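# Replace two red-taped housing screws with feeder screws

## Task

At each of the two housing corners marked with red tape, remove the existing screw by unscrewing it and place it in the reject dish (releasing it is fine once some part of it sits inside the dish). Then take a fresh screw from the screw feeder and drive it into that same hole until it is tight. Tight means the screwdriver motor itself turned the screw in and halted on its own, shown as stopped_at_torque=1 in a tool result; after that, do not rotate or shift that screw. Any screw that was pressed in rather than turned must be backed fully out and driven again. Return every unused new screw to the feeder, hanging it back up. When the final screw is done, raise the screwdriver well clear above the screw heads, then release and move the tool away.

## Robot and tools

Robot: one arm with seven joints (waist, shoulder, upper arm roll, elbow, forearm roll, wrist pitch, wrist roll) carrying a powered screwdriver. The tool is a hex key inside a thin vacuum sleeve that can hold a screw on the key. The base may sit tilted relative to the table. One camera, cam_wrist (504x504), rides on the wrist.

Frames: all targets and readings use the scene frame. Its origin is on the table top right under the base, +z is up, and +y points left when facing along +x. The tool point (end_effector_position) is the unloaded tip of the hex key; the key points along the tool's own +z axis and can be pushed back up to 12 mm. A flat block juts roughly 9 cm from the last joint's axis toward the tool's -y side and rotates with the tool, so watch its clearance.

Row format (shared by execute_actions and move): ten plain numbers, in order x, y, z, qw, qx, qy, qz, spindle, torque_limit, sleeve_vacuum. x, y, z is an absolute position in metres in the scene frame; qw, qx, qy, qz is an absolute orientation quaternion, w first. Both form a pose for the tool point, not an offset. The last three are each in [-1, 1]: spindle sets motor speed and direction (+1 = 500 rpm clockwise, driving a screw in; -1 = same speed the other way; reaching full speed takes 0.5 s). torque_limit maps linearly from 0.3 N m at -1 to 1.2 N m at +1. sleeve_vacuum above 0.01 holds a screw; anything else releases it. All three persist until changed, and the motor keeps spinning between calls and while you write, without the arm tracking the screw, so finish an action with spindle 0. Repeat the quaternion in every row to keep orientation; the reported one may have drifted.

execute_actions(actions): a list of actions; each action is a list of up to 15 rows, one row per control step of 1/30 s. An action lasts 15 steps (0.5 s); a short table repeats its last row. An empty list just returns state and images. An action is rejected if its target lies more than 0.6 m from the tool point's position at that action's start along any tool axis; a malformed action, or a first action failing that test against the last reported state, rejects the entire call with no motion. Each step, the commanded pose is clipped to within 70 mm and 16 degrees of the measured pose; position wins over orientation if both cannot be met. After an action, the arm travels only to the last clipped pose, so large moves need further actions.

move(target, speed, blocking): target is one row as above (absolute pose plus tool numbers, the tool numbers applied at the start). The tool point follows a straight path there lasting 0.5 to 10 s (cut off at 10 s). speed is m/s, 0.002 to 0.5, default 0.25; rotation is capped at twice that in rad/s. It does not avoid obstacles, can lag, stray and overshoot speed near full arm extension. Faster contact and targets deeper past a contact push harder. With blocking=false the result comes after 0.5 s while motion continues; use wait(0) to check, and call wait or stop before any other motion command. The result adds a move: line giving the ending (done, off_target, moving, held, fault), the limits that acted (paced = pose clipped; held = a check blocked steps, after which the arm may surge) and distance to target.

wait(seconds): 0 to 10; the arm keeps its last command, a running move continues. stop(): brakes a running move, needing room if fast; the tool keeps running. zoom_image(camera, region): camera "cam_wrist", region [x0, y0, x1, y1] in pixels from the top-left, at most 504 by 504. finished_scene(scene): integer number of the scene being ended; irreversible, so only call it once the goal holds stably.

Results: a state line with tool pose and velocities (m/s, rad/s); printed position may be off, more so at long reach. Hand target is the pose the controller is currently heading for. A pose unreachable line means the clearance check (which treats any mount block or post as arm) changed or blocked the command. Calls that ran actions list step positions, HELD marking steps held back. Tool fields: stopped_at_torque, screw_detected (1 while sleeve_vacuum_kpa exceeds 30, i.e. a head seals the sleeve), turns (cumulative key turns, positive clockwise).

Screwing procedure: place the tool point on the screw axis, 2 mm below the head top, and spin slowly with spindle between -0.2 and 0.2; negative engages without advancing, positive also drives. While it turns, move the arm along with it at 0.7 mm per turn (down when driving, up when backing out). The motor halts at 95% of torque_limit (lower while spindle is under 0.02), from seating or jamming, and stopped_at_torque reads 1; a new positive spindle only works after spindle has stayed at 0 or below for 0.5 s. Loosening never self-stops; if turns stops changing, raise torque_limit.

Joint ranges (rad): waist ±2.792, shoulder ±2.269, upper arm roll ±2.967, elbow -1.867 to 2.688, forearm roll ±2.967, wrist pitch -1.396 to 4.538, wrist roll ±2.967. Load limits (N m): waist 107, shoulder 107, upper arm roll 55.6, elbow 55.6, forearm roll 33.9, wrist pitch 33.9, wrist roll 33.9, held loads included. Joints share speed limits and stop together on reversal.

Avoid: reaching a joint load limit or 200 N of outside force (arm halts 10 s, rest of call skipped); motors reaching 80 °C from holding loads (warning from 65 °C, then a forced stop); knocking anything off the table; dropping screws, slamming, hard impacts and heavy pressing. Loose items can occasionally be nudged by outside disturbances, so recheck positions in the camera.

Each tool is called after ">>>" as name(argument=value, ...), one argument or row to a line, values as JSON.

## Session

>>> execute_actions(
  actions=[],
)

Scene clock: 0.00 s.
end_effector_position=(+0.4895, +0.2693, +0.2821) sleeve_vacuum_kpa=0 screw_detected=0 stopped_at_torque=0 turns=0.00 end_effector_quat_wxyz=(+0.114, +0.651, +0.597, -0.454) end_effector_velocity=(-0.000, -0.000, -0.000) end_effector_angular_velocity=(-0.000, +0.000, -0.001)
Joint positions: [ 0.429  0.565 -0.157  1.711 -0.09  -0.422 -1.311]
Joint velocities: [ 0.     0.     0.     0.001 -0.    -0.     0.   ]
Motor temperatures (°C, as the motors report them): [25 27 30 30 33 30 34]
Hand target: +0.489, +0.269, +0.282; +0.114, +0.651, +0.597, -0.454

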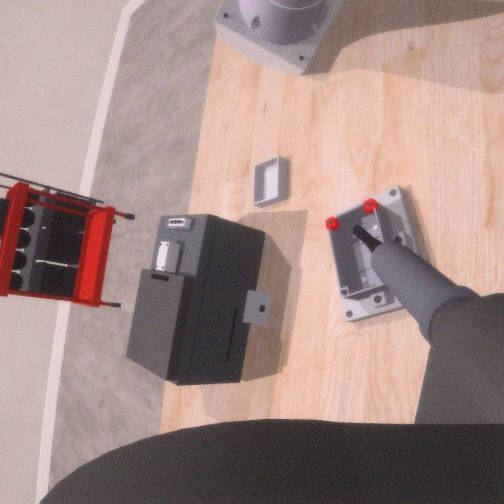

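>>> move(
  target=[0.4,0.0,0.3,0,0.707,0.707,0,0,0,0],
)

Scene clock: 2.73 s.
end_effector_position=(+0.4006, +0.0006, +0.3010) sleeve_vacuum_kpa=0 screw_detected=0 stopped_at_torque=0 turns=0.00 end_effector_quat_wxyz=(+0.000, +0.706, +0.708, +0.001) end_effector_velocity=(-0.000, -0.000, +0.001) end_effector_angular_velocity=(-0.001, -0.001, -0.001)
Joint positions: [ 0.531  1.169 -1.418  2.177 -0.174  0.118 -2.203]
Joint velocities: [-0.002 -0.    -0.    -0.    -0.    -0.    -0.   ]
Motor temperatures (°C, as the motors report them): [25 27 30 30 33 30 34]
Hand target: +0.401, +0.001, +0.301; +0.000, +0.706, +0.708, +0.001
Off the commanded pose: 0.001 m, 0 deg.
move: done

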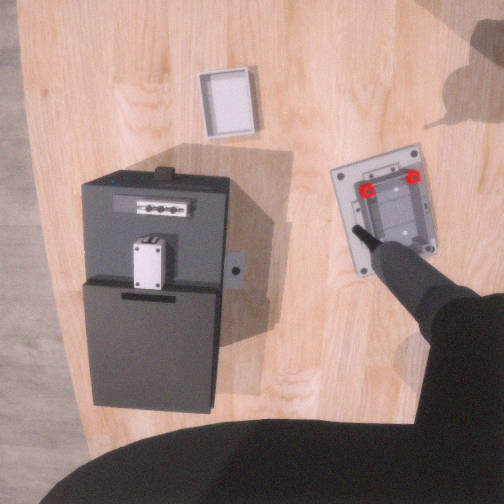

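>>> move(
  target=[0.4,0.06,0.3,0,0.707,0.707,0,0,0,0],
)

>>> move(
  target=[0.4,0.06,0.16,0,0.707,0.707,0,0,0,0],
)

Scene clock: 3.67 s.
end_effector_position=(+0.4000, +0.0602, +0.2998) sleeve_vacuum_kpa=0 screw_detected=0 stopped_at_torque=0 turns=0.00 end_effector_quat_wxyz=(-0.000, +0.707, +0.707, +0.000) end_effector_velocity=(+0.000, +0.000, -0.000) end_effector_angular_velocity=(+0.000, +0.001, -0.002)
Joint positions: [ 0.42   1.151 -1.265  2.244 -0.083  0.081 -2.14 ]
Joint velocities: [ 0.001 -0.     0.     0.001 -0.     0.     0.002]
Motor temperatures (°C, as the motors report them): [25 27 30 30 33 30 34]
Hand target: +0.400, +0.060, +0.300; -0.000, +0.707, +0.707, -0.000
Off the commanded pose: 0.000 m, 0 deg.
move: done

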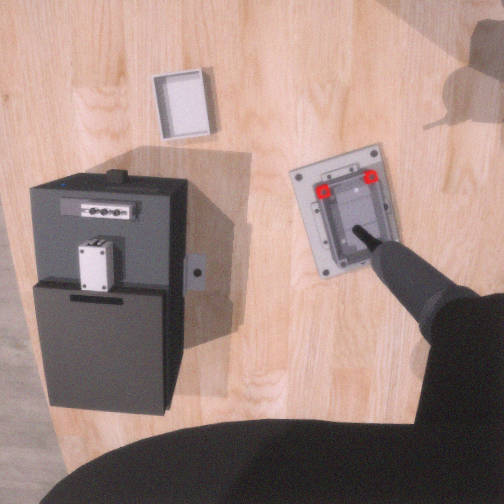

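Scene clock: 4.63 s.
end_effector_position=(+0.4000, +0.0594, +0.1600) sleeve_vacuum_kpa=0 screw_detected=0 stopped_at_torque=0 turns=0.00 end_effector_quat_wxyz=(+0.000, +0.708, +0.707, -0.000) end_effector_velocity=(-0.000, -0.000, +0.000) end_effector_angular_velocity=(-0.000, -0.000, -0.000)
Joint positions: [ 0.513  1.109 -1.361  2.564 -0.11   0.496 -2.152]
Joint velocities: [-0. -0.  0.  0. -0.  0.  0.]
Motor temperatures (°C, as the motors report them): [25 27 30 30 33 30 34]
Hand target: +0.400, +0.059, +0.160; +0.000, +0.707, +0.707, -0.000
Off the commanded pose: 0.001 m, 0 deg.
move: done

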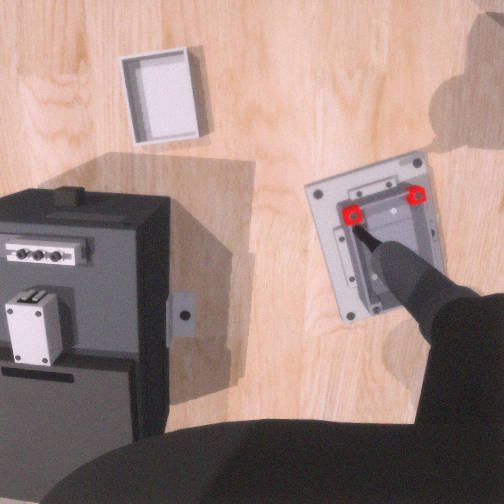

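>>> move(
  target=[0.415,0.09,0.08,0,0.707,0.707,0,0,0,0],
)

>>> zoom_image(
  camera="cam_wrist",
  region=[260,130,480,350],
)

Scene clock: 5.87 s.
end_effector_position=(+0.4155, +0.0894, +0.0802) sleeve_vacuum_kpa=0 screw_detected=0 stopped_at_torque=0 turns=0.00 end_effector_quat_wxyz=(+0.001, +0.707, +0.707, -0.000) end_effector_velocity=(-0.000, -0.000, -0.000) end_effector_angular_velocity=(-0.000, +0.000, +0.000)
Joint positions: [ 0.657  0.971 -1.328  2.686  0.06   0.771 -2.195]
Joint velocities: [ 0.  0.  0.  0. -0.  0.  0.]
Motor temperatures (°C, as the motors report them): [25 27 30 31 33 30 34]
Hand target: +0.415, +0.090, +0.080; +0.000, +0.707, +0.707, -0.000
Off the commanded pose: 0.001 m, 0 deg.
move: done

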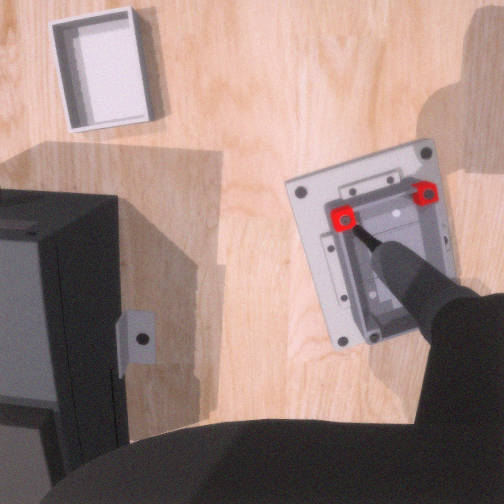

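Region (260, 130, 480, 350) of cam_wrist's 504x504 image, scaled by 2.291, with more detail than that image has.

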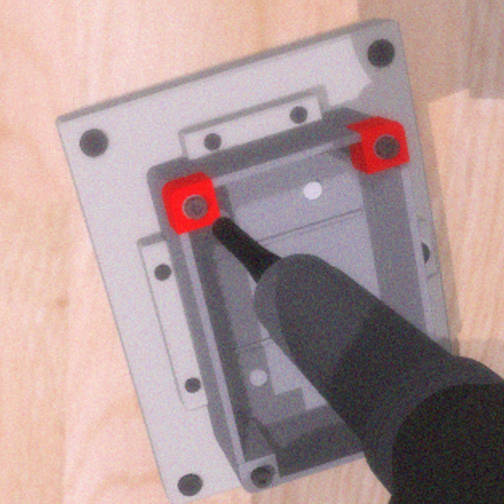

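>>> move(
  target=[0.415,0.09,0.13,0,0.2,0.98,0,0,0,0],
)

Scene clock: 9.20 s.
end_effector_position=(+0.4146, +0.0899, +0.1301) sleeve_vacuum_kpa=0 screw_detected=0 stopped_at_torque=0 turns=0.00 end_effector_quat_wxyz=(-0.000, +0.200, +0.980, -0.000) end_effector_velocity=(-0.000, +0.000, -0.000) end_effector_angular_velocity=(+0.000, +0.000, -0.001)
Joint positions: [ 0.712  1.302 -1.159  2.596 -0.232  0.586 -2.89 ]
Joint velocities: [ 0.    -0.    -0.     0.     0.     0.     0.001]
Motor temperatures (°C, as the motors report them): [25 27 30 31 33 30 34]
Hand target: +0.415, +0.090, +0.130; -0.001, +0.200, +0.980, -0.000
Off the commanded pose: 0.000 m, 0 deg.
move: done

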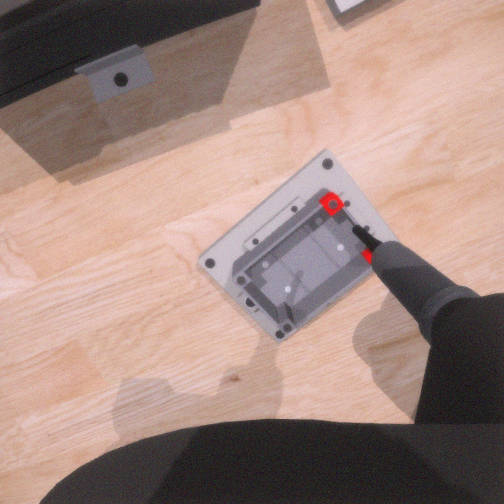

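Roll limit; try the other way.

>>> move(
  target=[0.415,0.09,0.13,0,1,0,0,0,0,0],
  speed=0.4,
)

Scene clock: 13.07 s.
end_effector_position=(+0.4159, +0.0908, +0.1295) sleeve_vacuum_kpa=0 screw_detected=0 stopped_at_torque=0 turns=0.00 end_effector_quat_wxyz=(-0.001, +1.000, -0.000, +0.001) end_effector_velocity=(-0.000, -0.000, -0.000) end_effector_angular_velocity=(-0.000, +0.001, -0.002)
Joint positions: [-0.047  0.782 -0.736  2.665  0.503  0.305 -0.864]
Joint velocities: [ 0.    -0.     0.     0.    -0.    -0.     0.001]
Motor temperatures (°C, as the motors report them): [25 27 30 31 33 30 34]
Hand target: +0.416, +0.091, +0.129; -0.001, +1.000, +0.000, +0.001
Off the commanded pose: 0.001 m, 0 deg.
move: done

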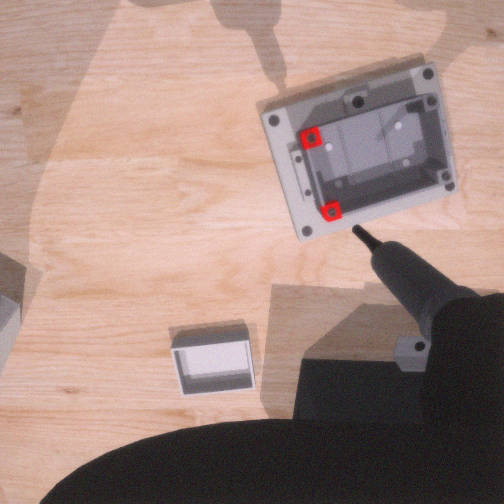

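>>> move(
  target=[0.415,0.09,0.15,0,0.707,-0.707,0,0,0,0],
  speed=0.4,
)

>>> move(
  target=[0.415,0.09,0.15,0,0.1,-0.995,0,0,0,0],
  speed=0.4,
)

Scene clock: 15.53 s.
end_effector_position=(+0.4151, +0.0904, +0.1495) sleeve_vacuum_kpa=0 screw_detected=0 stopped_at_torque=0 turns=0.00 end_effector_quat_wxyz=(-0.000, +0.707, -0.707, -0.000) end_effector_velocity=(+0.000, +0.000, -0.000) end_effector_angular_velocity=(+0.000, -0.000, +0.000)
Joint positions: [-0.391  0.645 -0.264  2.41   0.811  0.054  0.778]
Joint velocities: [-0.     0.    -0.     0.     0.     0.    -0.001]
Motor temperatures (°C, as the motors report them): [25 27 30 32 33 30 34]
Hand target: +0.415, +0.090, +0.149; -0.000, +0.707, -0.707, -0.000
Off the commanded pose: 0.001 m, 0 deg.
move: done

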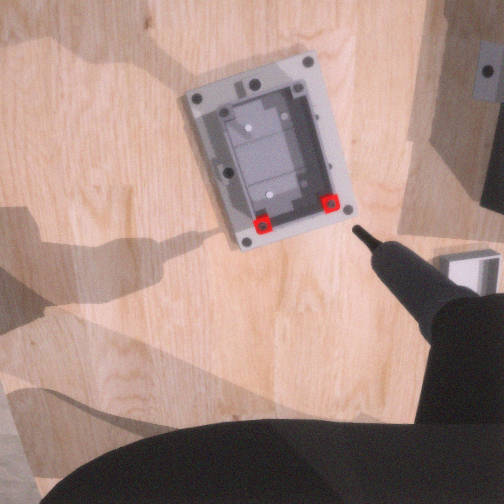

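Scene clock: 17.63 s.
end_effector_position=(+0.4151, +0.0900, +0.1501) sleeve_vacuum_kpa=0 screw_detected=0 stopped_at_torque=0 turns=0.00 end_effector_quat_wxyz=(+0.000, -0.100, +0.995, +0.000) end_effector_velocity=(-0.000, -0.000, +0.000) end_effector_angular_velocity=(-0.000, +0.000, -0.000)
Joint positions: [-0.486  0.272 -0.18   2.185  0.911  0.075  1.997]
Joint velocities: [ 0.  0. -0.  0. -0.  0.  0.]
Motor temperatures (°C, as the motors report them): [25 27 30 32 33 30 34]
Hand target: +0.415, +0.090, +0.150; +0.000, -0.100, +0.995, +0.000
Off the commanded pose: 0.000 m, 0 deg.
move: done

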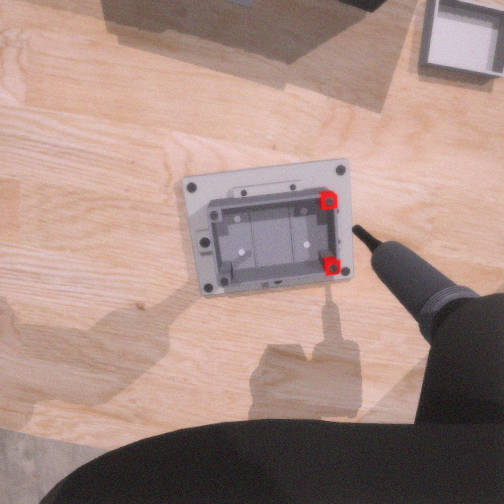

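>>> move(
  target=[0.415,0.09,0.062,0,0,-1,0,0,0,0],
  speed=0.1,
)

>>> zoom_image(
  camera="cam_wrist",
  region=[300,170,420,290],
)

Scene clock: 19.23 s.
end_effector_position=(+0.4151, +0.0899, +0.0621) sleeve_vacuum_kpa=0 screw_detected=0 stopped_at_torque=0 turns=0.00 end_effector_quat_wxyz=(+0.000, +0.000, +1.000, -0.000) end_effector_velocity=(+0.000, -0.000, +0.001) end_effector_angular_velocity=(-0.001, -0.001, -0.000)
Joint positions: [-0.408  0.162 -0.055  2.251  1.04   0.31   2.141]
Joint velocities: [-0.     0.001 -0.001 -0.    -0.    -0.     0.   ]
Motor temperatures (°C, as the motors report them): [25 27 31 32 33 30 34]
Hand target: +0.415, +0.090, +0.062; +0.000, +0.000, +1.000, -0.000
Off the commanded pose: 0.000 m, 0 deg.
move: done

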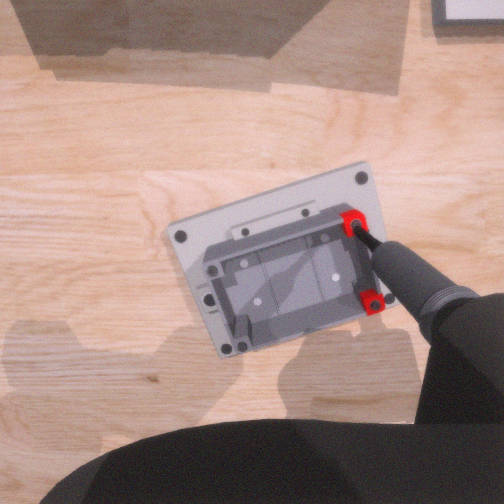

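Region (300, 170, 420, 290) of cam_wrist's 504x504 image, scaled by 4.200, with more detail than that image has.

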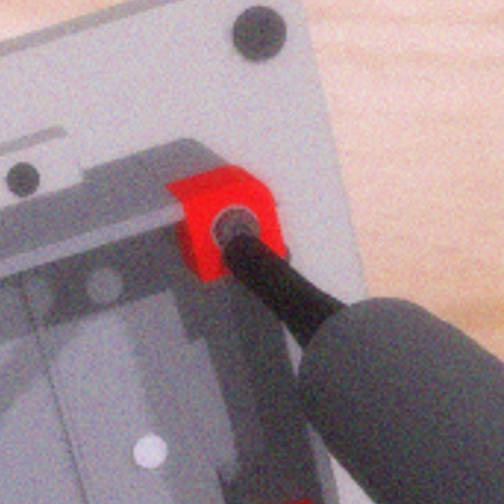

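>>> move(
  target=[0.4135,0.0885,0.054,0,0,-1,0,0,0,0],
  speed=0.02,
)

>>> zoom_image(
  camera="cam_wrist",
  region=[325,200,385,260],
)

Scene clock: 20.20 s.
end_effector_position=(+0.4138, +0.0882, +0.0545) sleeve_vacuum_kpa=0 screw_detected=0 stopped_at_torque=0 turns=0.00 end_effector_quat_wxyz=(+0.000, -0.000, +1.000, -0.000) end_effector_velocity=(-0.000, -0.000, +0.000) end_effector_angular_velocity=(-0.000, +0.000, -0.001)
Joint positions: [-0.4    0.151 -0.047  2.256  1.052  0.331  2.132]
Joint velocities: [-0. -0. -0.  0. -0. -0.  0.]
Motor temperatures (°C, as the motors report them): [25 27 31 32 33 30 34]
Hand target: +0.413, +0.089, +0.054; +0.000, +0.000, +1.000, -0.000
Off the commanded pose: 0.001 m, 0 deg.
move: done

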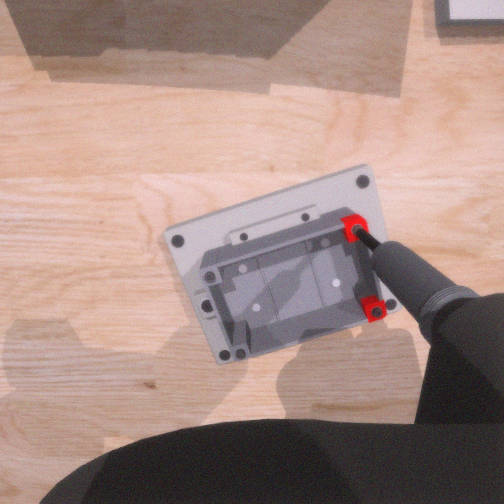

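Region (325, 200, 385, 260) of cam_wrist's 504x504 image, scaled by 8.400, with more detail than that image has.

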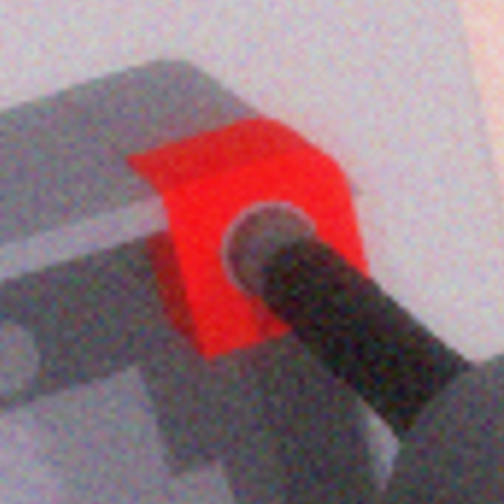

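>>> execute_actions(
  actions=[
    [[0.4135,0.0885,0.056,0,0,-1,0,-0.15,1,1]],
    [[0.4135,0.0885,0.056,0,0,-1,0,-0.15,1,1]],
    [[0.4135,0.0885,0.056,0,0,-1,0,0,1,1]],
  ],
)

>>> zoom_image(
  camera="cam_wrist",
  region=[325,200,385,260],
)

Scene clock: 21.97 s.
end_effector_position=(+0.4139, +0.0880, +0.0565) sleeve_vacuum_kpa=14 screw_detected=0 stopped_at_torque=0 turns=-1.22 end_effector_quat_wxyz=(+0.000, -0.000, +1.000, -0.001) end_effector_velocity=(+0.000, -0.000, +0.000) end_effector_angular_velocity=(-0.000, +0.000, +0.001)
Joint positions: [-0.402  0.153 -0.05   2.255  1.049  0.326  2.132]
Joint velocities: [ 0.    -0.    -0.    -0.001 -0.001 -0.    -0.001]
Motor temperatures (°C, as the motors report them): [25 27 31 32 33 30 34]
Hand target: +0.414, +0.089, +0.056; +0.000, +0.000, +1.000, -0.000
Off the commanded pose: 0.001 m, 0 deg.
Step readings (end_effector_position; steps 1 to 15: 1st action; 16 to 30: 2nd action; 31 to 45: 3rd action):
0: (+0.4138, +0.0882, +0.0545)
1: (+0.4139, +0.0881, +0.0548)
2: (+0.4137, +0.0882, +0.0560)
4: (+0.4139, +0.0880, +0.0565)
8: (+0.4139, +0.0880, +0.0565)
15: (+0.4139, +0.0880, +0.0565)
16: (+0.4139, +0.0880, +0.0565)
17: (+0.4139, +0.0880, +0.0565)
19: (+0.4139, +0.0880, +0.0565)
23: (+0.4139, +0.0880, +0.0565)
30: (+0.4139, +0.0880, +0.0565)
31: (+0.4139, +0.0880, +0.0565)
32: (+0.4139, +0.0880, +0.0565)
34: (+0.4139, +0.0880, +0.0565)
38: (+0.4139, +0.0880, +0.0565)
45: end_effector_position above

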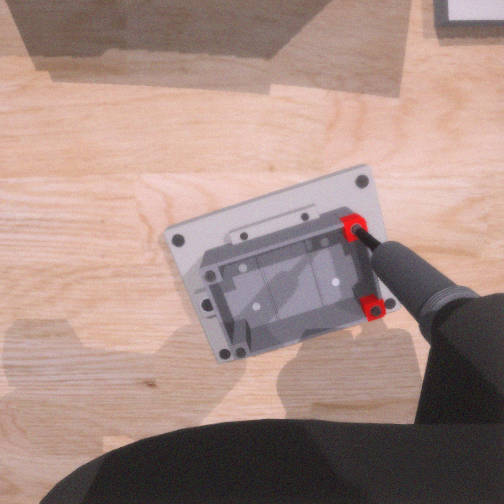

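Region (325, 200, 385, 260) of cam_wrist's 504x504 image, scaled by 8.400, with more detail than that image has.

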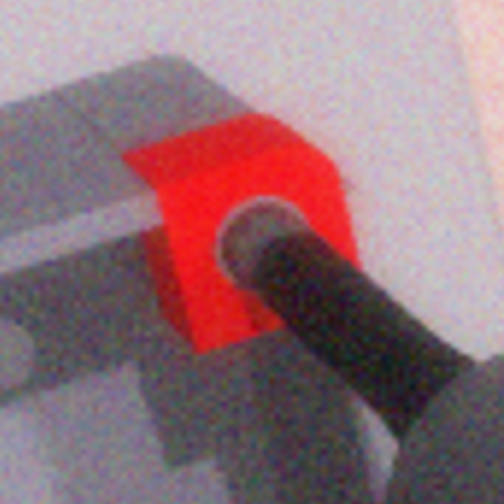

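>>> execute_actions(
  actions=[
    [[0.4135,0.0885,0.064,0,0,-1,0,0,1,1]],
    [[0.4155,0.0868,0.064,0,0,-1,0,0,1,1]],
  ],
)

>>> zoom_image(
  camera="cam_wrist",
  region=[325,200,385,260],
)

Scene clock: 23.37 s.
end_effector_position=(+0.4154, +0.0867, +0.0641) sleeve_vacuum_kpa=14 screw_detected=0 stopped_at_torque=0 turns=-1.22 end_effector_quat_wxyz=(-0.000, +0.000, +1.000, -0.000) end_effector_velocity=(+0.000, +0.000, -0.000) end_effector_angular_velocity=(+0.000, -0.000, -0.000)
Joint positions: [-0.41   0.154 -0.062  2.245  1.036  0.304  2.134]
Joint velocities: [-0.  0. -0.  0.  0. -0.  0.]
Motor temperatures (°C, as the motors report them): [25 27 31 32 33 30 34]
Hand target: +0.415, +0.087, +0.064; +0.000, +0.000, +1.000, -0.000
Off the commanded pose: 0.000 m, 0 deg.
Step readings (end_effector_position; steps 1 to 15: 1st action; 16 to 30: 2nd action):
0: (+0.4139, +0.0880, +0.0565)
1: (+0.4140, +0.0880, +0.0571)
2: (+0.4131, +0.0888, +0.0610)
4: (+0.4139, +0.0879, +0.0649)
8: (+0.4135, +0.0885, +0.0641)
15: (+0.4135, +0.0885, +0.0641)
16: (+0.4137, +0.0883, +0.0641)
17: (+0.4149, +0.0873, +0.0640)
19: (+0.4156, +0.0867, +0.0641)
23: (+0.4154, +0.0867, +0.0640)
30: end_effector_position above

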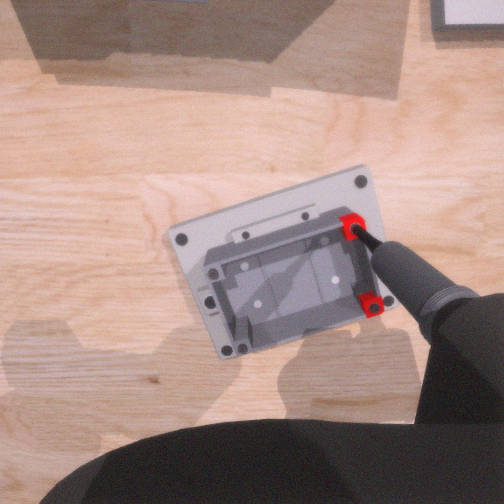

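Region (325, 200, 385, 260) of cam_wrist's 504x504 image, scaled by 8.400, with more detail than that image has.

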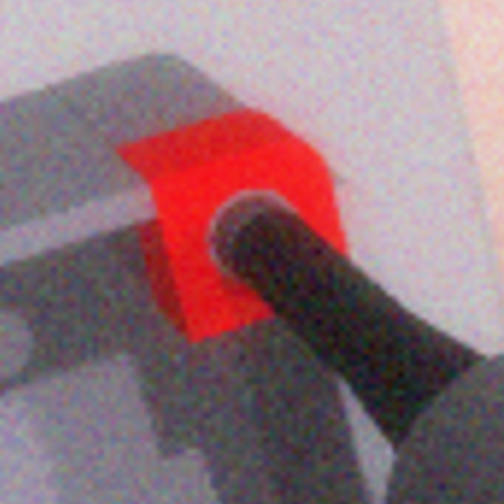

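>>> execute_actions(
  actions=[
    [[0.4155,0.0868,0.061,0,0,-1,0,-0.15,1,1]],
    [[0.4155,0.0868,0.058,0,0,-1,0,-0.15,1,1]],
    [[0.4155,0.0868,0.056,0,0,-1,0,-0.15,1,1]],
    [[0.4155,0.0868,0.056,0,0,-1,0,0,1,1]],
  ],
)

>>> zoom_image(
  camera="cam_wrist",
  region=[325,200,385,260],
)

Scene clock: 25.60 s.
end_effector_position=(+0.4159, +0.0863, +0.0565) sleeve_vacuum_kpa=14 screw_detected=0 stopped_at_torque=0 turns=-3.07 end_effector_quat_wxyz=(+0.000, +0.000, +1.000, -0.001) end_effector_velocity=(+0.000, +0.000, -0.000) end_effector_angular_velocity=(+0.000, -0.001, -0.001)
Joint positions: [-0.4    0.146 -0.053  2.249  1.049  0.326  2.131]
Joint velocities: [ 0.    -0.    -0.     0.     0.001 -0.     0.001]
Motor temperatures (°C, as the motors report them): [25 27 31 32 33 30 34]
Hand target: +0.416, +0.087, +0.056; -0.000, +0.000, +1.000, -0.000
Off the commanded pose: 0.001 m, 0 deg.
Step readings (end_effector_position; steps 1 to 15: 1st action; 16 to 30: 2nd action; 31 to 45: 3rd action; 46 to 60: 4th action):
0: (+0.4154, +0.0867, +0.0641)
1: (+0.4154, +0.0867, +0.0635)
2: (+0.4158, +0.0864, +0.0618)
4: (+0.4156, +0.0866, +0.0611)
8: (+0.4157, +0.0865, +0.0612)
15: (+0.4157, +0.0865, +0.0612)
16: (+0.4157, +0.0865, +0.0608)
17: (+0.4159, +0.0862, +0.0590)
19: (+0.4157, +0.0865, +0.0582)
23: (+0.4158, +0.0864, +0.0583)
30: (+0.4158, +0.0864, +0.0583)
31: (+0.4158, +0.0863, +0.0580)
32: (+0.4160, +0.0862, +0.0569)
34: (+0.4158, +0.0864, +0.0564)
38: (+0.4159, +0.0863, +0.0565)
45: (+0.4159, +0.0863, +0.0565)
46: (+0.4159, +0.0863, +0.0565)
47: (+0.4159, +0.0863, +0.0565)
49: (+0.4159, +0.0863, +0.0565)
53: (+0.4159, +0.0863, +0.0565)
60: end_effector_position above

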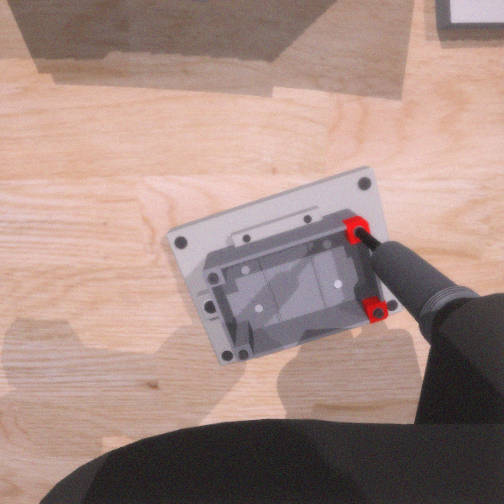

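Region (325, 200, 385, 260) of cam_wrist's 504x504 image, scaled by 8.400, with more detail than that image has.

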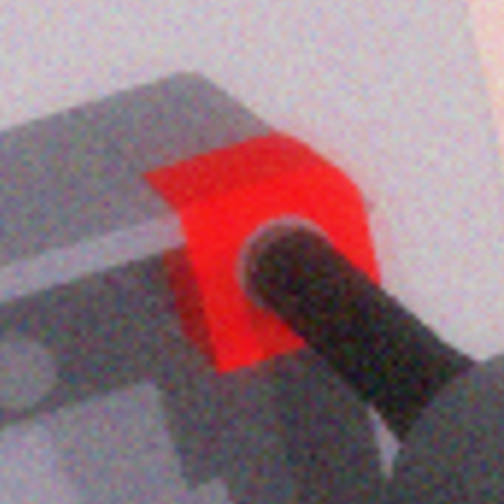

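>>> execute_actions(
  actions=[
    [[0.4161,0.0863,0.058,0,0,-1,0,-0.15,1,1]],
    [[0.4161,0.0863,0.058,0,0,-1,0,-0.15,1,1]],
    [[0.4161,0.0863,0.058,0,0,-1,0,0,1,1]],
  ],
)

>>> zoom_image(
  camera="cam_wrist",
  region=[325,200,385,260],
)

Scene clock: 27.30 s.
end_effector_position=(+0.4164, +0.0858, +0.0584) sleeve_vacuum_kpa=14 screw_detected=0 stopped_at_torque=0 turns=-4.29 end_effector_quat_wxyz=(+0.000, -0.000, +1.000, -0.001) end_effector_velocity=(+0.000, +0.000, -0.000) end_effector_angular_velocity=(+0.000, -0.001, -0.002)
Joint positions: [-0.402  0.146 -0.056  2.247  1.045  0.32   2.131]
Joint velocities: [ 0.    -0.     0.    -0.     0.001 -0.     0.002]
Motor temperatures (°C, as the motors report them): [25 27 31 32 33 30 34]
Hand target: +0.416, +0.086, +0.058; -0.000, +0.000, +1.000, +0.000
Off the commanded pose: 0.001 m, 0 deg.
Step readings (end_effector_position; steps 1 to 15: 1st action; 16 to 30: 2nd action; 31 to 45: 3rd action):
0: (+0.4159, +0.0863, +0.0565)
1: (+0.4160, +0.0862, +0.0568)
2: (+0.4162, +0.0861, +0.0580)
4: (+0.4164, +0.0858, +0.0585)
8: (+0.4164, +0.0858, +0.0585)
15: (+0.4164, +0.0858, +0.0585)
16: (+0.4164, +0.0858, +0.0585)
17: (+0.4164, +0.0858, +0.0585)
19: (+0.4164, +0.0858, +0.0585)
23: (+0.4164, +0.0858, +0.0585)
30: (+0.4164, +0.0858, +0.0585)
31: (+0.4164, +0.0858, +0.0584)
32: (+0.4164, +0.0858, +0.0584)
34: (+0.4164, +0.0858, +0.0584)
38: (+0.4164, +0.0858, +0.0584)
45: end_effector_position above

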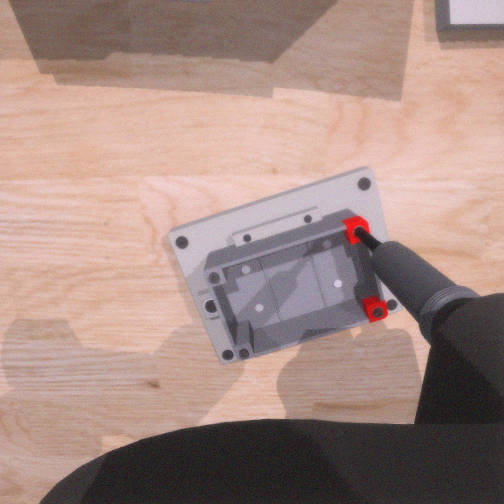

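Region (325, 200, 385, 260) of cam_wrist's 504x504 image, scaled by 8.400, with more detail than that image has.

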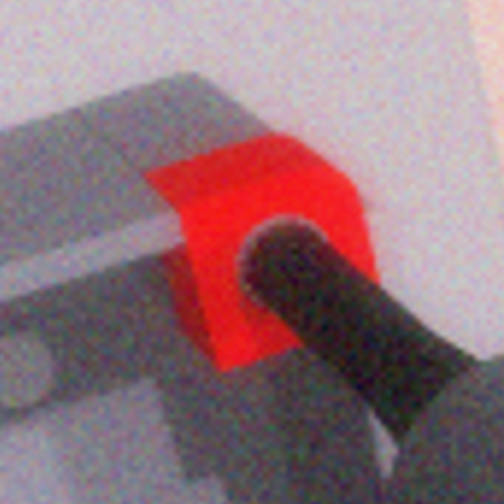

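>>> execute_actions(
  actions=[
    [[0.4156,0.0867,0.058,0,0,-1,0,-0.2,1,1]],
    [[0.4152,0.0870,0.058,0,0,-1,0,-0.2,1,1]],
    [[0.4148,0.0873,0.058,0,0,-1,0,-0.2,1,1]],
    [[0.4144,0.0876,0.058,0,0,-1,0,-0.2,1,1]],
    [[0.4144,0.0876,0.058,0,0,-1,0,0,1,1]],
  ],
)

>>> zoom_image(
  camera="cam_wrist",
  region=[325,200,385,260],
)

Scene clock: 30.30 s.
end_effector_position=(+0.4147, +0.0873, +0.0583) sleeve_vacuum_kpa=14 screw_detected=0 stopped_at_torque=0 turns=-7.57 end_effector_quat_wxyz=(+0.000, -0.000, +1.000, -0.000) end_effector_velocity=(+0.000, -0.000, +0.000) end_effector_angular_velocity=(-0.000, -0.000, +0.000)
Joint positions: [-0.402  0.152 -0.055  2.252  1.045  0.32   2.132]
Joint velocities: [-0. -0. -0. -0.  0. -0. -0.]
Motor temperatures (°C, as the motors report them): [25 27 31 32 33 30 34]
Hand target: +0.414, +0.088, +0.058; +0.000, +0.000, +1.000, +0.000
Off the commanded pose: 0.001 m, 0 deg.
Step readings (end_effector_position; steps 1 to 15: 1st action; 16 to 30: 2nd action; 31 to 45: 3rd action; 46 to 60: 4th action; 61 to 75: 5th action):
0: (+0.4164, +0.0858, +0.0584)
1: (+0.4163, +0.0859, +0.0584)
2: (+0.4160, +0.0862, +0.0584)
4: (+0.4159, +0.0863, +0.0584)
8: (+0.4159, +0.0863, +0.0584)
15: (+0.4159, +0.0863, +0.0584)
16: (+0.4158, +0.0863, +0.0584)
17: (+0.4155, +0.0865, +0.0584)
19: (+0.4155, +0.0866, +0.0584)
23: (+0.4155, +0.0866, +0.0584)
30: (+0.4155, +0.0866, +0.0584)
31: (+0.4154, +0.0866, +0.0584)
32: (+0.4151, +0.0868, +0.0584)
34: (+0.4148, +0.0871, +0.0583)
38: (+0.4148, +0.0871, +0.0583)
45: (+0.4148, +0.0871, +0.0583)
46: (+0.4148, +0.0871, +0.0583)
47: (+0.4146, +0.0873, +0.0583)
49: (+0.4147, +0.0873, +0.0583)
53: (+0.4147, +0.0873, +0.0583)
60: (+0.4147, +0.0873, +0.0583)
61: (+0.4147, +0.0873, +0.0583)
62: (+0.4147, +0.0873, +0.0583)
64: (+0.4147, +0.0873, +0.0583)
68: (+0.4147, +0.0873, +0.0583)
75: end_effector_position above

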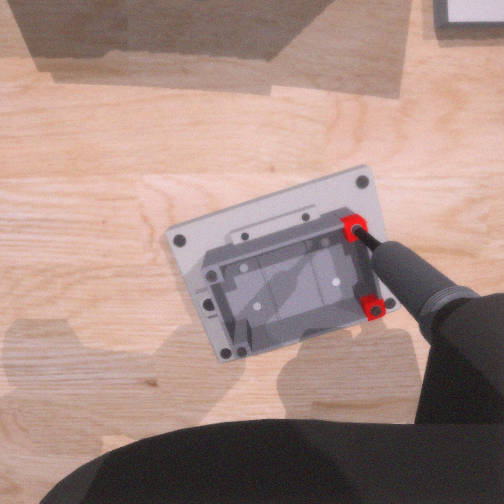

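Region (325, 200, 385, 260) of cam_wrist's 504x504 image, scaled by 8.400, with more detail than that image has.

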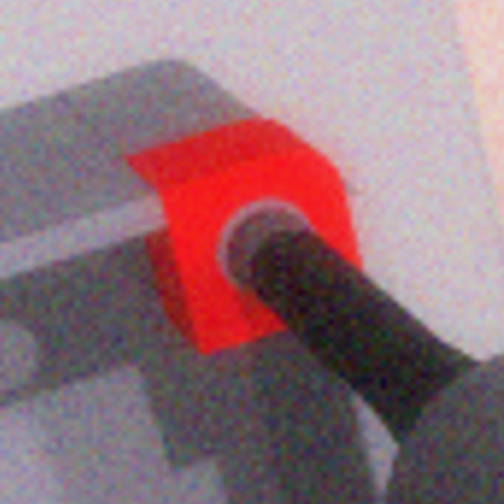

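>>> execute_actions(
  actions=[
    [[0.4160,0.0864,0.058,0,0,-1,0,-0.2,1,1]],
    [[0.4165,0.0860,0.058,0,0,-1,0,-0.2,1,1]],
    [[0.4169,0.0857,0.058,0,0,-1,0,-0.2,1,1]],
    [[0.4169,0.0857,0.058,0,0,-1,0,0,1,1]],
  ],
)

>>> zoom_image(
  camera="cam_wrist",
  region=[325,200,385,260],
)

Scene clock: 32.53 s.
end_effector_position=(+0.4172, +0.0853, +0.0584) sleeve_vacuum_kpa=14 screw_detected=0 stopped_at_torque=0 turns=-10.01 end_effector_quat_wxyz=(+0.000, -0.000, +1.000, -0.001) end_effector_velocity=(-0.000, -0.000, +0.000) end_effector_angular_velocity=(-0.000, +0.000, -0.001)
Joint positions: [-0.4    0.144 -0.058  2.244  1.045  0.321  2.131]
Joint velocities: [ 0.     0.    -0.     0.    -0.     0.     0.001]
Motor temperatures (°C, as the motors report them): [25 27 32 32 33 30 34]
Hand target: +0.417, +0.086, +0.058; -0.000, +0.000, +1.000, -0.000
Off the commanded pose: 0.001 m, 0 deg.
Step readings (end_effector_position; steps 1 to 15: 1st action; 16 to 30: 2nd action; 31 to 45: 3rd action; 46 to 60: 4th action):
0: (+0.4147, +0.0873, +0.0583)
1: (+0.4149, +0.0871, +0.0584)
2: (+0.4157, +0.0865, +0.0583)
4: (+0.4161, +0.0861, +0.0583)
8: (+0.4162, +0.0860, +0.0584)
15: (+0.4162, +0.0860, +0.0584)
16: (+0.4164, +0.0859, +0.0584)
17: (+0.4167, +0.0857, +0.0584)
19: (+0.4168, +0.0856, +0.0584)
23: (+0.4168, +0.0856, +0.0584)
30: (+0.4168, +0.0856, +0.0584)
31: (+0.4169, +0.0855, +0.0584)
32: (+0.4171, +0.0854, +0.0584)
34: (+0.4172, +0.0853, +0.0585)
38: (+0.4172, +0.0853, +0.0585)
45: (+0.4172, +0.0853, +0.0585)
46: (+0.4172, +0.0853, +0.0584)
47: (+0.4172, +0.0853, +0.0584)
49: (+0.4172, +0.0853, +0.0584)
53: (+0.4172, +0.0853, +0.0584)
60: end_effector_position above

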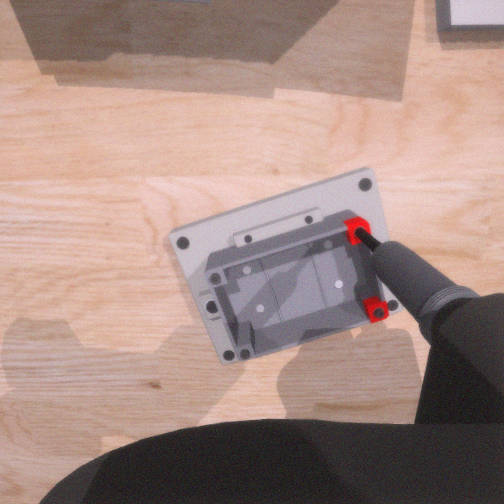

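Region (325, 200, 385, 260) of cam_wrist's 504x504 image, scaled by 8.400, with more detail than that image has.

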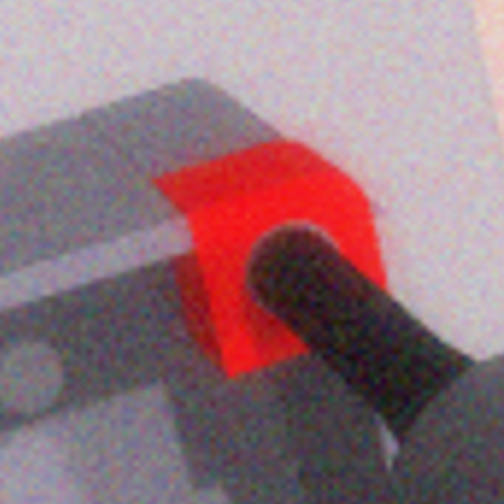

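>>> execute_actions(
  actions=[
    [[0.4165,0.0855,0.066,0,0,-1,0,0,1,1]],
    [[0.4065,0.0955,0.066,0,0,-1,0,0,1,1]],
  ],
)

>>> zoom_image(
  camera="cam_wrist",
  region=[315,185,385,255],
)

Scene clock: 33.70 s.
end_effector_position=(+0.4065, +0.0957, +0.0660) sleeve_vacuum_kpa=14 screw_detected=0 stopped_at_torque=0 turns=-10.01 end_effector_quat_wxyz=(+0.000, +0.000, +1.000, +0.000) end_effector_velocity=(+0.000, -0.000, +0.000) end_effector_angular_velocity=(-0.000, +0.000, +0.001)
Joint positions: [-0.415  0.195 -0.058  2.273  1.032  0.298  2.147]
Joint velocities: [ 0.     0.     0.    -0.    -0.    -0.    -0.001]
Motor temperatures (°C, as the motors report them): [26 27 32 32 33 30 34]
Hand target: +0.407, +0.096, +0.066; -0.000, +0.000, +1.000, +0.000
Off the commanded pose: 0.000 m, 0 deg.
Step readings (end_effector_position; steps 1 to 15: 1st action; 16 to 30: 2nd action):
0: (+0.4172, +0.0853, +0.0584)
1: (+0.4172, +0.0853, +0.0590)
2: (+0.4163, +0.0859, +0.0629)
4: (+0.4169, +0.0849, +0.0669)
8: (+0.4165, +0.0855, +0.0661)
15: (+0.4165, +0.0855, +0.0661)
16: (+0.4163, +0.0857, +0.0661)
17: (+0.4146, +0.0873, +0.0660)
19: (+0.4074, +0.0941, +0.0655)
23: (+0.4066, +0.0958, +0.0660)
30: end_effector_position above

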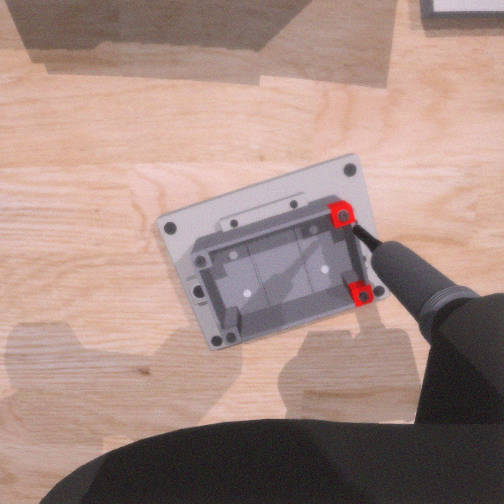

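Region (315, 185, 385, 255) of cam_wrist's 504x504 image, scaled by 7.200, with more detail than that image has.

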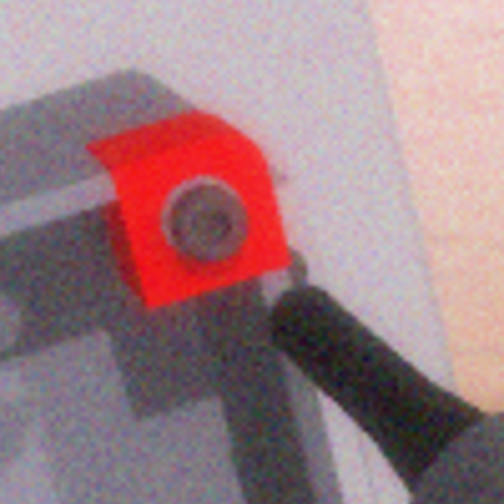

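>>> execute_actions(
  actions=[
    [[0.4153,0.0873,0.066,0,0,-1,0,0,1,1]],
    [[0.4153,0.0873,0.062,0,0,-1,0,-0.2,1,1]],
    [[0.4153,0.0873,0.059,0,0,-1,0,-0.2,1,1]],
    [[0.4153,0.0873,0.059,0,0,-1,0,0,1,1]],
  ],
)

>>> zoom_image(
  camera="cam_wrist",
  region=[325,200,385,260],
)

Scene clock: 36.20 s.
end_effector_position=(+0.4151, +0.0872, +0.0591) sleeve_vacuum_kpa=40 screw_detected=1 stopped_at_torque=0 turns=-11.62 end_effector_quat_wxyz=(-0.000, +0.000, +1.000, -0.000) end_effector_velocity=(+0.000, +0.000, -0.000) end_effector_angular_velocity=(+0.001, -0.001, -0.002)
Joint positions: [-0.401  0.151 -0.058  2.25   1.044  0.318  2.134]
Joint velocities: [ 0.    -0.     0.    -0.     0.001 -0.     0.002]
Motor temperatures (°C, as the motors report them): [26 27 32 32 33 30 34]
Hand target: +0.415, +0.087, +0.059; -0.000, -0.000, +1.000, -0.000
Off the commanded pose: 0.000 m, 0 deg.
Step readings (end_effector_position; steps 1 to 15: 1st action; 16 to 30: 2nd action; 31 to 45: 3rd action; 46 to 60: 4th action):
0: (+0.4065, +0.0957, +0.0660)
1: (+0.4067, +0.0955, +0.0660)
2: (+0.4083, +0.0940, +0.0660)
4: (+0.4149, +0.0876, +0.0663)
8: (+0.4152, +0.0870, +0.0660)
15: (+0.4153, +0.0871, +0.0660)
16: (+0.4152, +0.0871, +0.0655)
17: (+0.4157, +0.0868, +0.0632)
19: (+0.4151, +0.0873, +0.0619)
23: (+0.4151, +0.0872, +0.0620)
30: (+0.4151, +0.0872, +0.0620)
31: (+0.4151, +0.0872, +0.0616)
32: (+0.4152, +0.0871, +0.0598)
34: (+0.4151, +0.0873, +0.0590)
38: (+0.4151, +0.0872, +0.0591)
45: (+0.4151, +0.0872, +0.0591)
46: (+0.4151, +0.0872, +0.0591)
47: (+0.4151, +0.0872, +0.0591)
49: (+0.4151, +0.0872, +0.0591)
53: (+0.4151, +0.0872, +0.0591)
60: end_effector_position above

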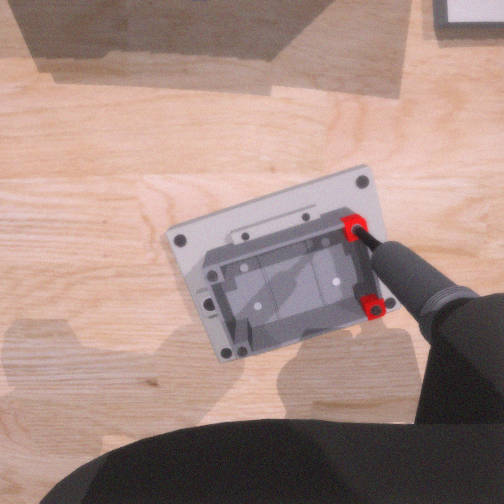

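Region (325, 200, 385, 260) of cam_wrist's 504x504 image, scaled by 8.400, with more detail than that image has.

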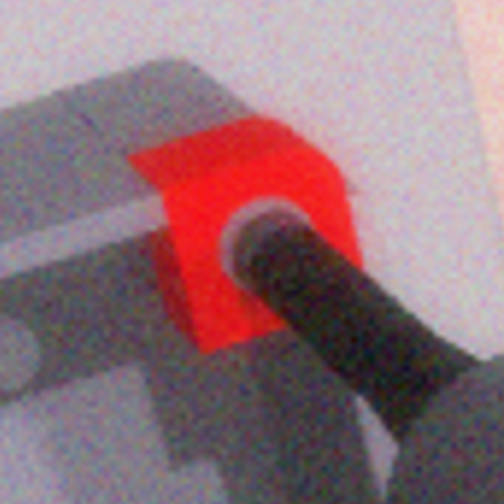

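>>> move(
  target=[0.4153,0.0873,0.074,0,0,-1,0,-1,1,1],
  speed=0.0055,
)

>>> execute_actions(
  actions=[
    [[0.4153,0.0873,0.075,0,0,-1,0,0,1,1]],
  ],
)

>>> zoom_image(
  camera="cam_wrist",
  region=[315,185,385,255],
)

Scene clock: 41.63 s.
end_effector_position=(+0.4153, +0.0873, +0.0739) sleeve_vacuum_kpa=39 screw_detected=1 stopped_at_torque=0 turns=-34.12 end_effector_quat_wxyz=(+0.000, -0.000, +1.000, +0.000) end_effector_velocity=(+0.000, +0.000, -0.000) end_effector_angular_velocity=(+0.000, -0.000, -0.001)
Joint positions: [-0.416  0.168 -0.08   2.241  1.02   0.279  2.139]
Joint velocities: [-0.     0.     0.     0.     0.001  0.     0.001]
Motor temperatures (°C, as the motors report them): [26 27 32 32 33 30 34]
Hand target: +0.415, +0.087, +0.074; -0.000, -0.000, +1.000, +0.000
Off the commanded pose: 0.000 m, 0 deg.
move: done

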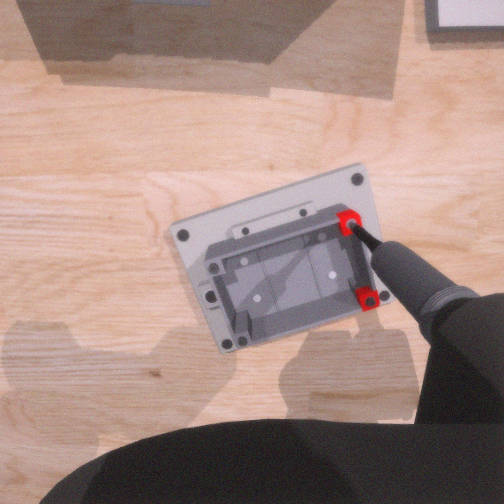

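Scene clock: 42.13 s.
end_effector_position=(+0.4153, +0.0872, +0.0750) sleeve_vacuum_kpa=40 screw_detected=1 stopped_at_torque=0 turns=-34.12 end_effector_quat_wxyz=(+0.000, -0.000, +1.000, -0.000) end_effector_velocity=(-0.000, -0.000, +0.000) end_effector_angular_velocity=(-0.000, +0.001, -0.002)
Joint positions: [-0.418  0.169 -0.082  2.24   1.018  0.276  2.14 ]
Joint velocities: [-0.    -0.    -0.    -0.    -0.001  0.     0.002]
Motor temperatures (°C, as the motors report them): [26 27 32 32 33 30 34]
Hand target: +0.415, +0.087, +0.075; +0.000, -0.000, +1.000, +0.000
Off the commanded pose: 0.000 m, 0 deg.
Step readings (end_effector_position):
0: (+0.4153, +0.0873, +0.0739)
1: (+0.4153, +0.0873, +0.0741)
2: (+0.4152, +0.0874, +0.0747)
4: (+0.4153, +0.0872, +0.0750)
8: (+0.4153, +0.0872, +0.0750)
15: end_effector_position above

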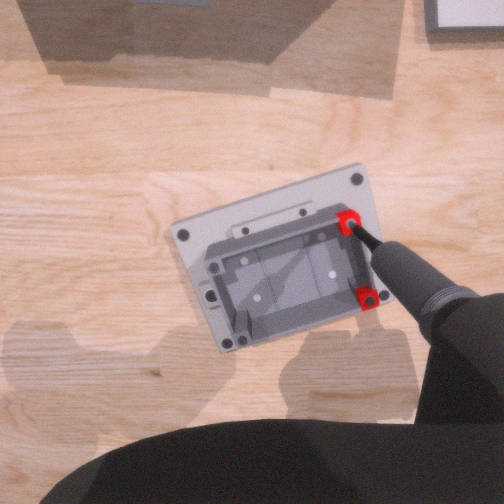

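Region (315, 185, 385, 255) of cam_wrist's 504x504 image, scaled by 7.200, with more detail than that image has.

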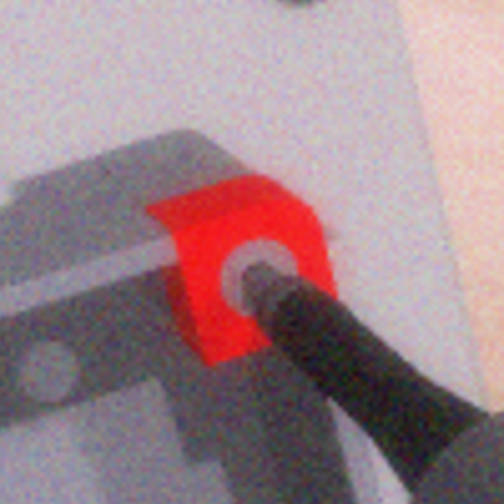

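>>> execute_actions(
  actions=[
    [[0.4153,0.0873,0.076,0,0,-1,0,-0.6,1,1]],
    [[0.4153,0.0873,0.078,0,0,-1,0,-0.6,1,1]],
    [[0.4153,0.0873,0.081,0,0,-1,0,0,1,1]],
    [[0.4153,0.0873,0.086,0,0,-1,0,0,1,1]],
  ],
)

>>> zoom_image(
  camera="cam_wrist",
  region=[315,185,385,255],
)

Scene clock: 44.40 s.
end_effector_position=(+0.4153, +0.0873, +0.0861) sleeve_vacuum_kpa=40 screw_detected=1 stopped_at_torque=0 turns=-38.46 end_effector_quat_wxyz=(-0.000, -0.000, +1.000, -0.000) end_effector_velocity=(+0.000, +0.000, -0.000) end_effector_angular_velocity=(+0.000, -0.000, -0.001)
Joint positions: [-0.43   0.179 -0.097  2.232  1.001  0.247  2.144]
Joint velocities: [-0.    -0.     0.    -0.     0.    -0.     0.001]
Motor temperatures (°C, as the motors report them): [26 27 32 32 33 30 34]
Hand target: +0.415, +0.087, +0.086; +0.000, -0.000, +1.000, +0.000
Off the commanded pose: 0.000 m, 0 deg.
Step readings (end_effector_position; steps 1 to 15: 1st action; 16 to 30: 2nd action; 31 to 45: 3rd action; 46 to 60: 4th action):
0: (+0.4153, +0.0872, +0.0750)
1: (+0.4153, +0.0873, +0.0752)
2: (+0.4152, +0.0874, +0.0757)
4: (+0.4153, +0.0872, +0.0760)
8: (+0.4153, +0.0872, +0.0760)
15: (+0.4153, +0.0872, +0.0760)
16: (+0.4153, +0.0873, +0.0764)
17: (+0.4151, +0.0875, +0.0775)
19: (+0.4154, +0.0872, +0.0781)
23: (+0.4153, +0.0872, +0.0781)
30: (+0.4153, +0.0872, +0.0781)
31: (+0.4154, +0.0873, +0.0785)
32: (+0.4150, +0.0876, +0.0803)
34: (+0.4154, +0.0871, +0.0812)
38: (+0.4153, +0.0872, +0.0811)
45: (+0.4153, +0.0872, +0.0811)
46: (+0.4154, +0.0872, +0.0817)
47: (+0.4148, +0.0878, +0.0844)
49: (+0.4155, +0.0870, +0.0865)
53: (+0.4153, +0.0873, +0.0861)
60: end_effector_position above

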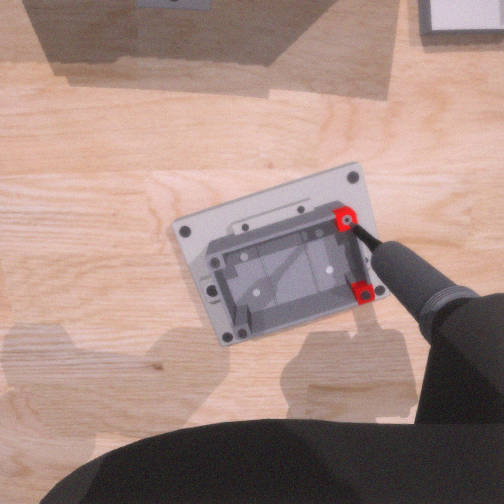

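Region (315, 185, 385, 255) of cam_wrist's 504x504 image, scaled by 7.200, with more detail than that image has.

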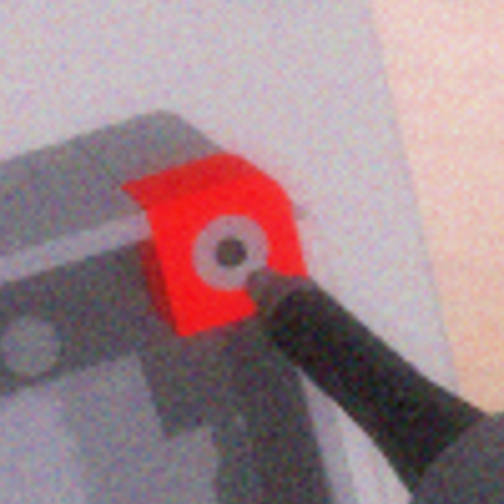

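>>> move(
  target=[0.31,-0.10,0.10,0,0,-1,0,0,1,1],
  speed=0.2,
)

Scene clock: 46.27 s.
end_effector_position=(+0.3102, -0.1004, +0.0999) sleeve_vacuum_kpa=40 screw_detected=1 stopped_at_torque=0 turns=-38.46 end_effector_quat_wxyz=(+0.001, -0.000, +1.000, -0.000) end_effector_velocity=(+0.000, +0.000, +0.000) end_effector_angular_velocity=(-0.000, -0.000, +0.002)
Joint positions: [-0.575 -0.361 -0.296  2.119  1.005  0.194  1.596]
Joint velocities: [-0.     0.001  0.     0.    -0.    -0.    -0.   ]
Motor temperatures (°C, as the motors report them): [26 27 32 32 33 30 34]
Hand target: +0.310, -0.100, +0.100; +0.001, -0.000, +1.000, -0.000
Off the commanded pose: 0.000 m, 0 deg.
move: done

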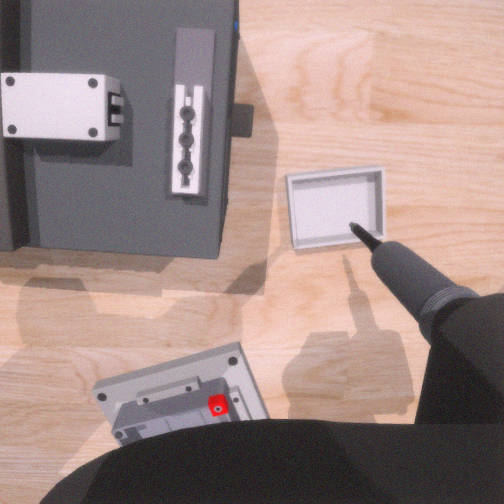

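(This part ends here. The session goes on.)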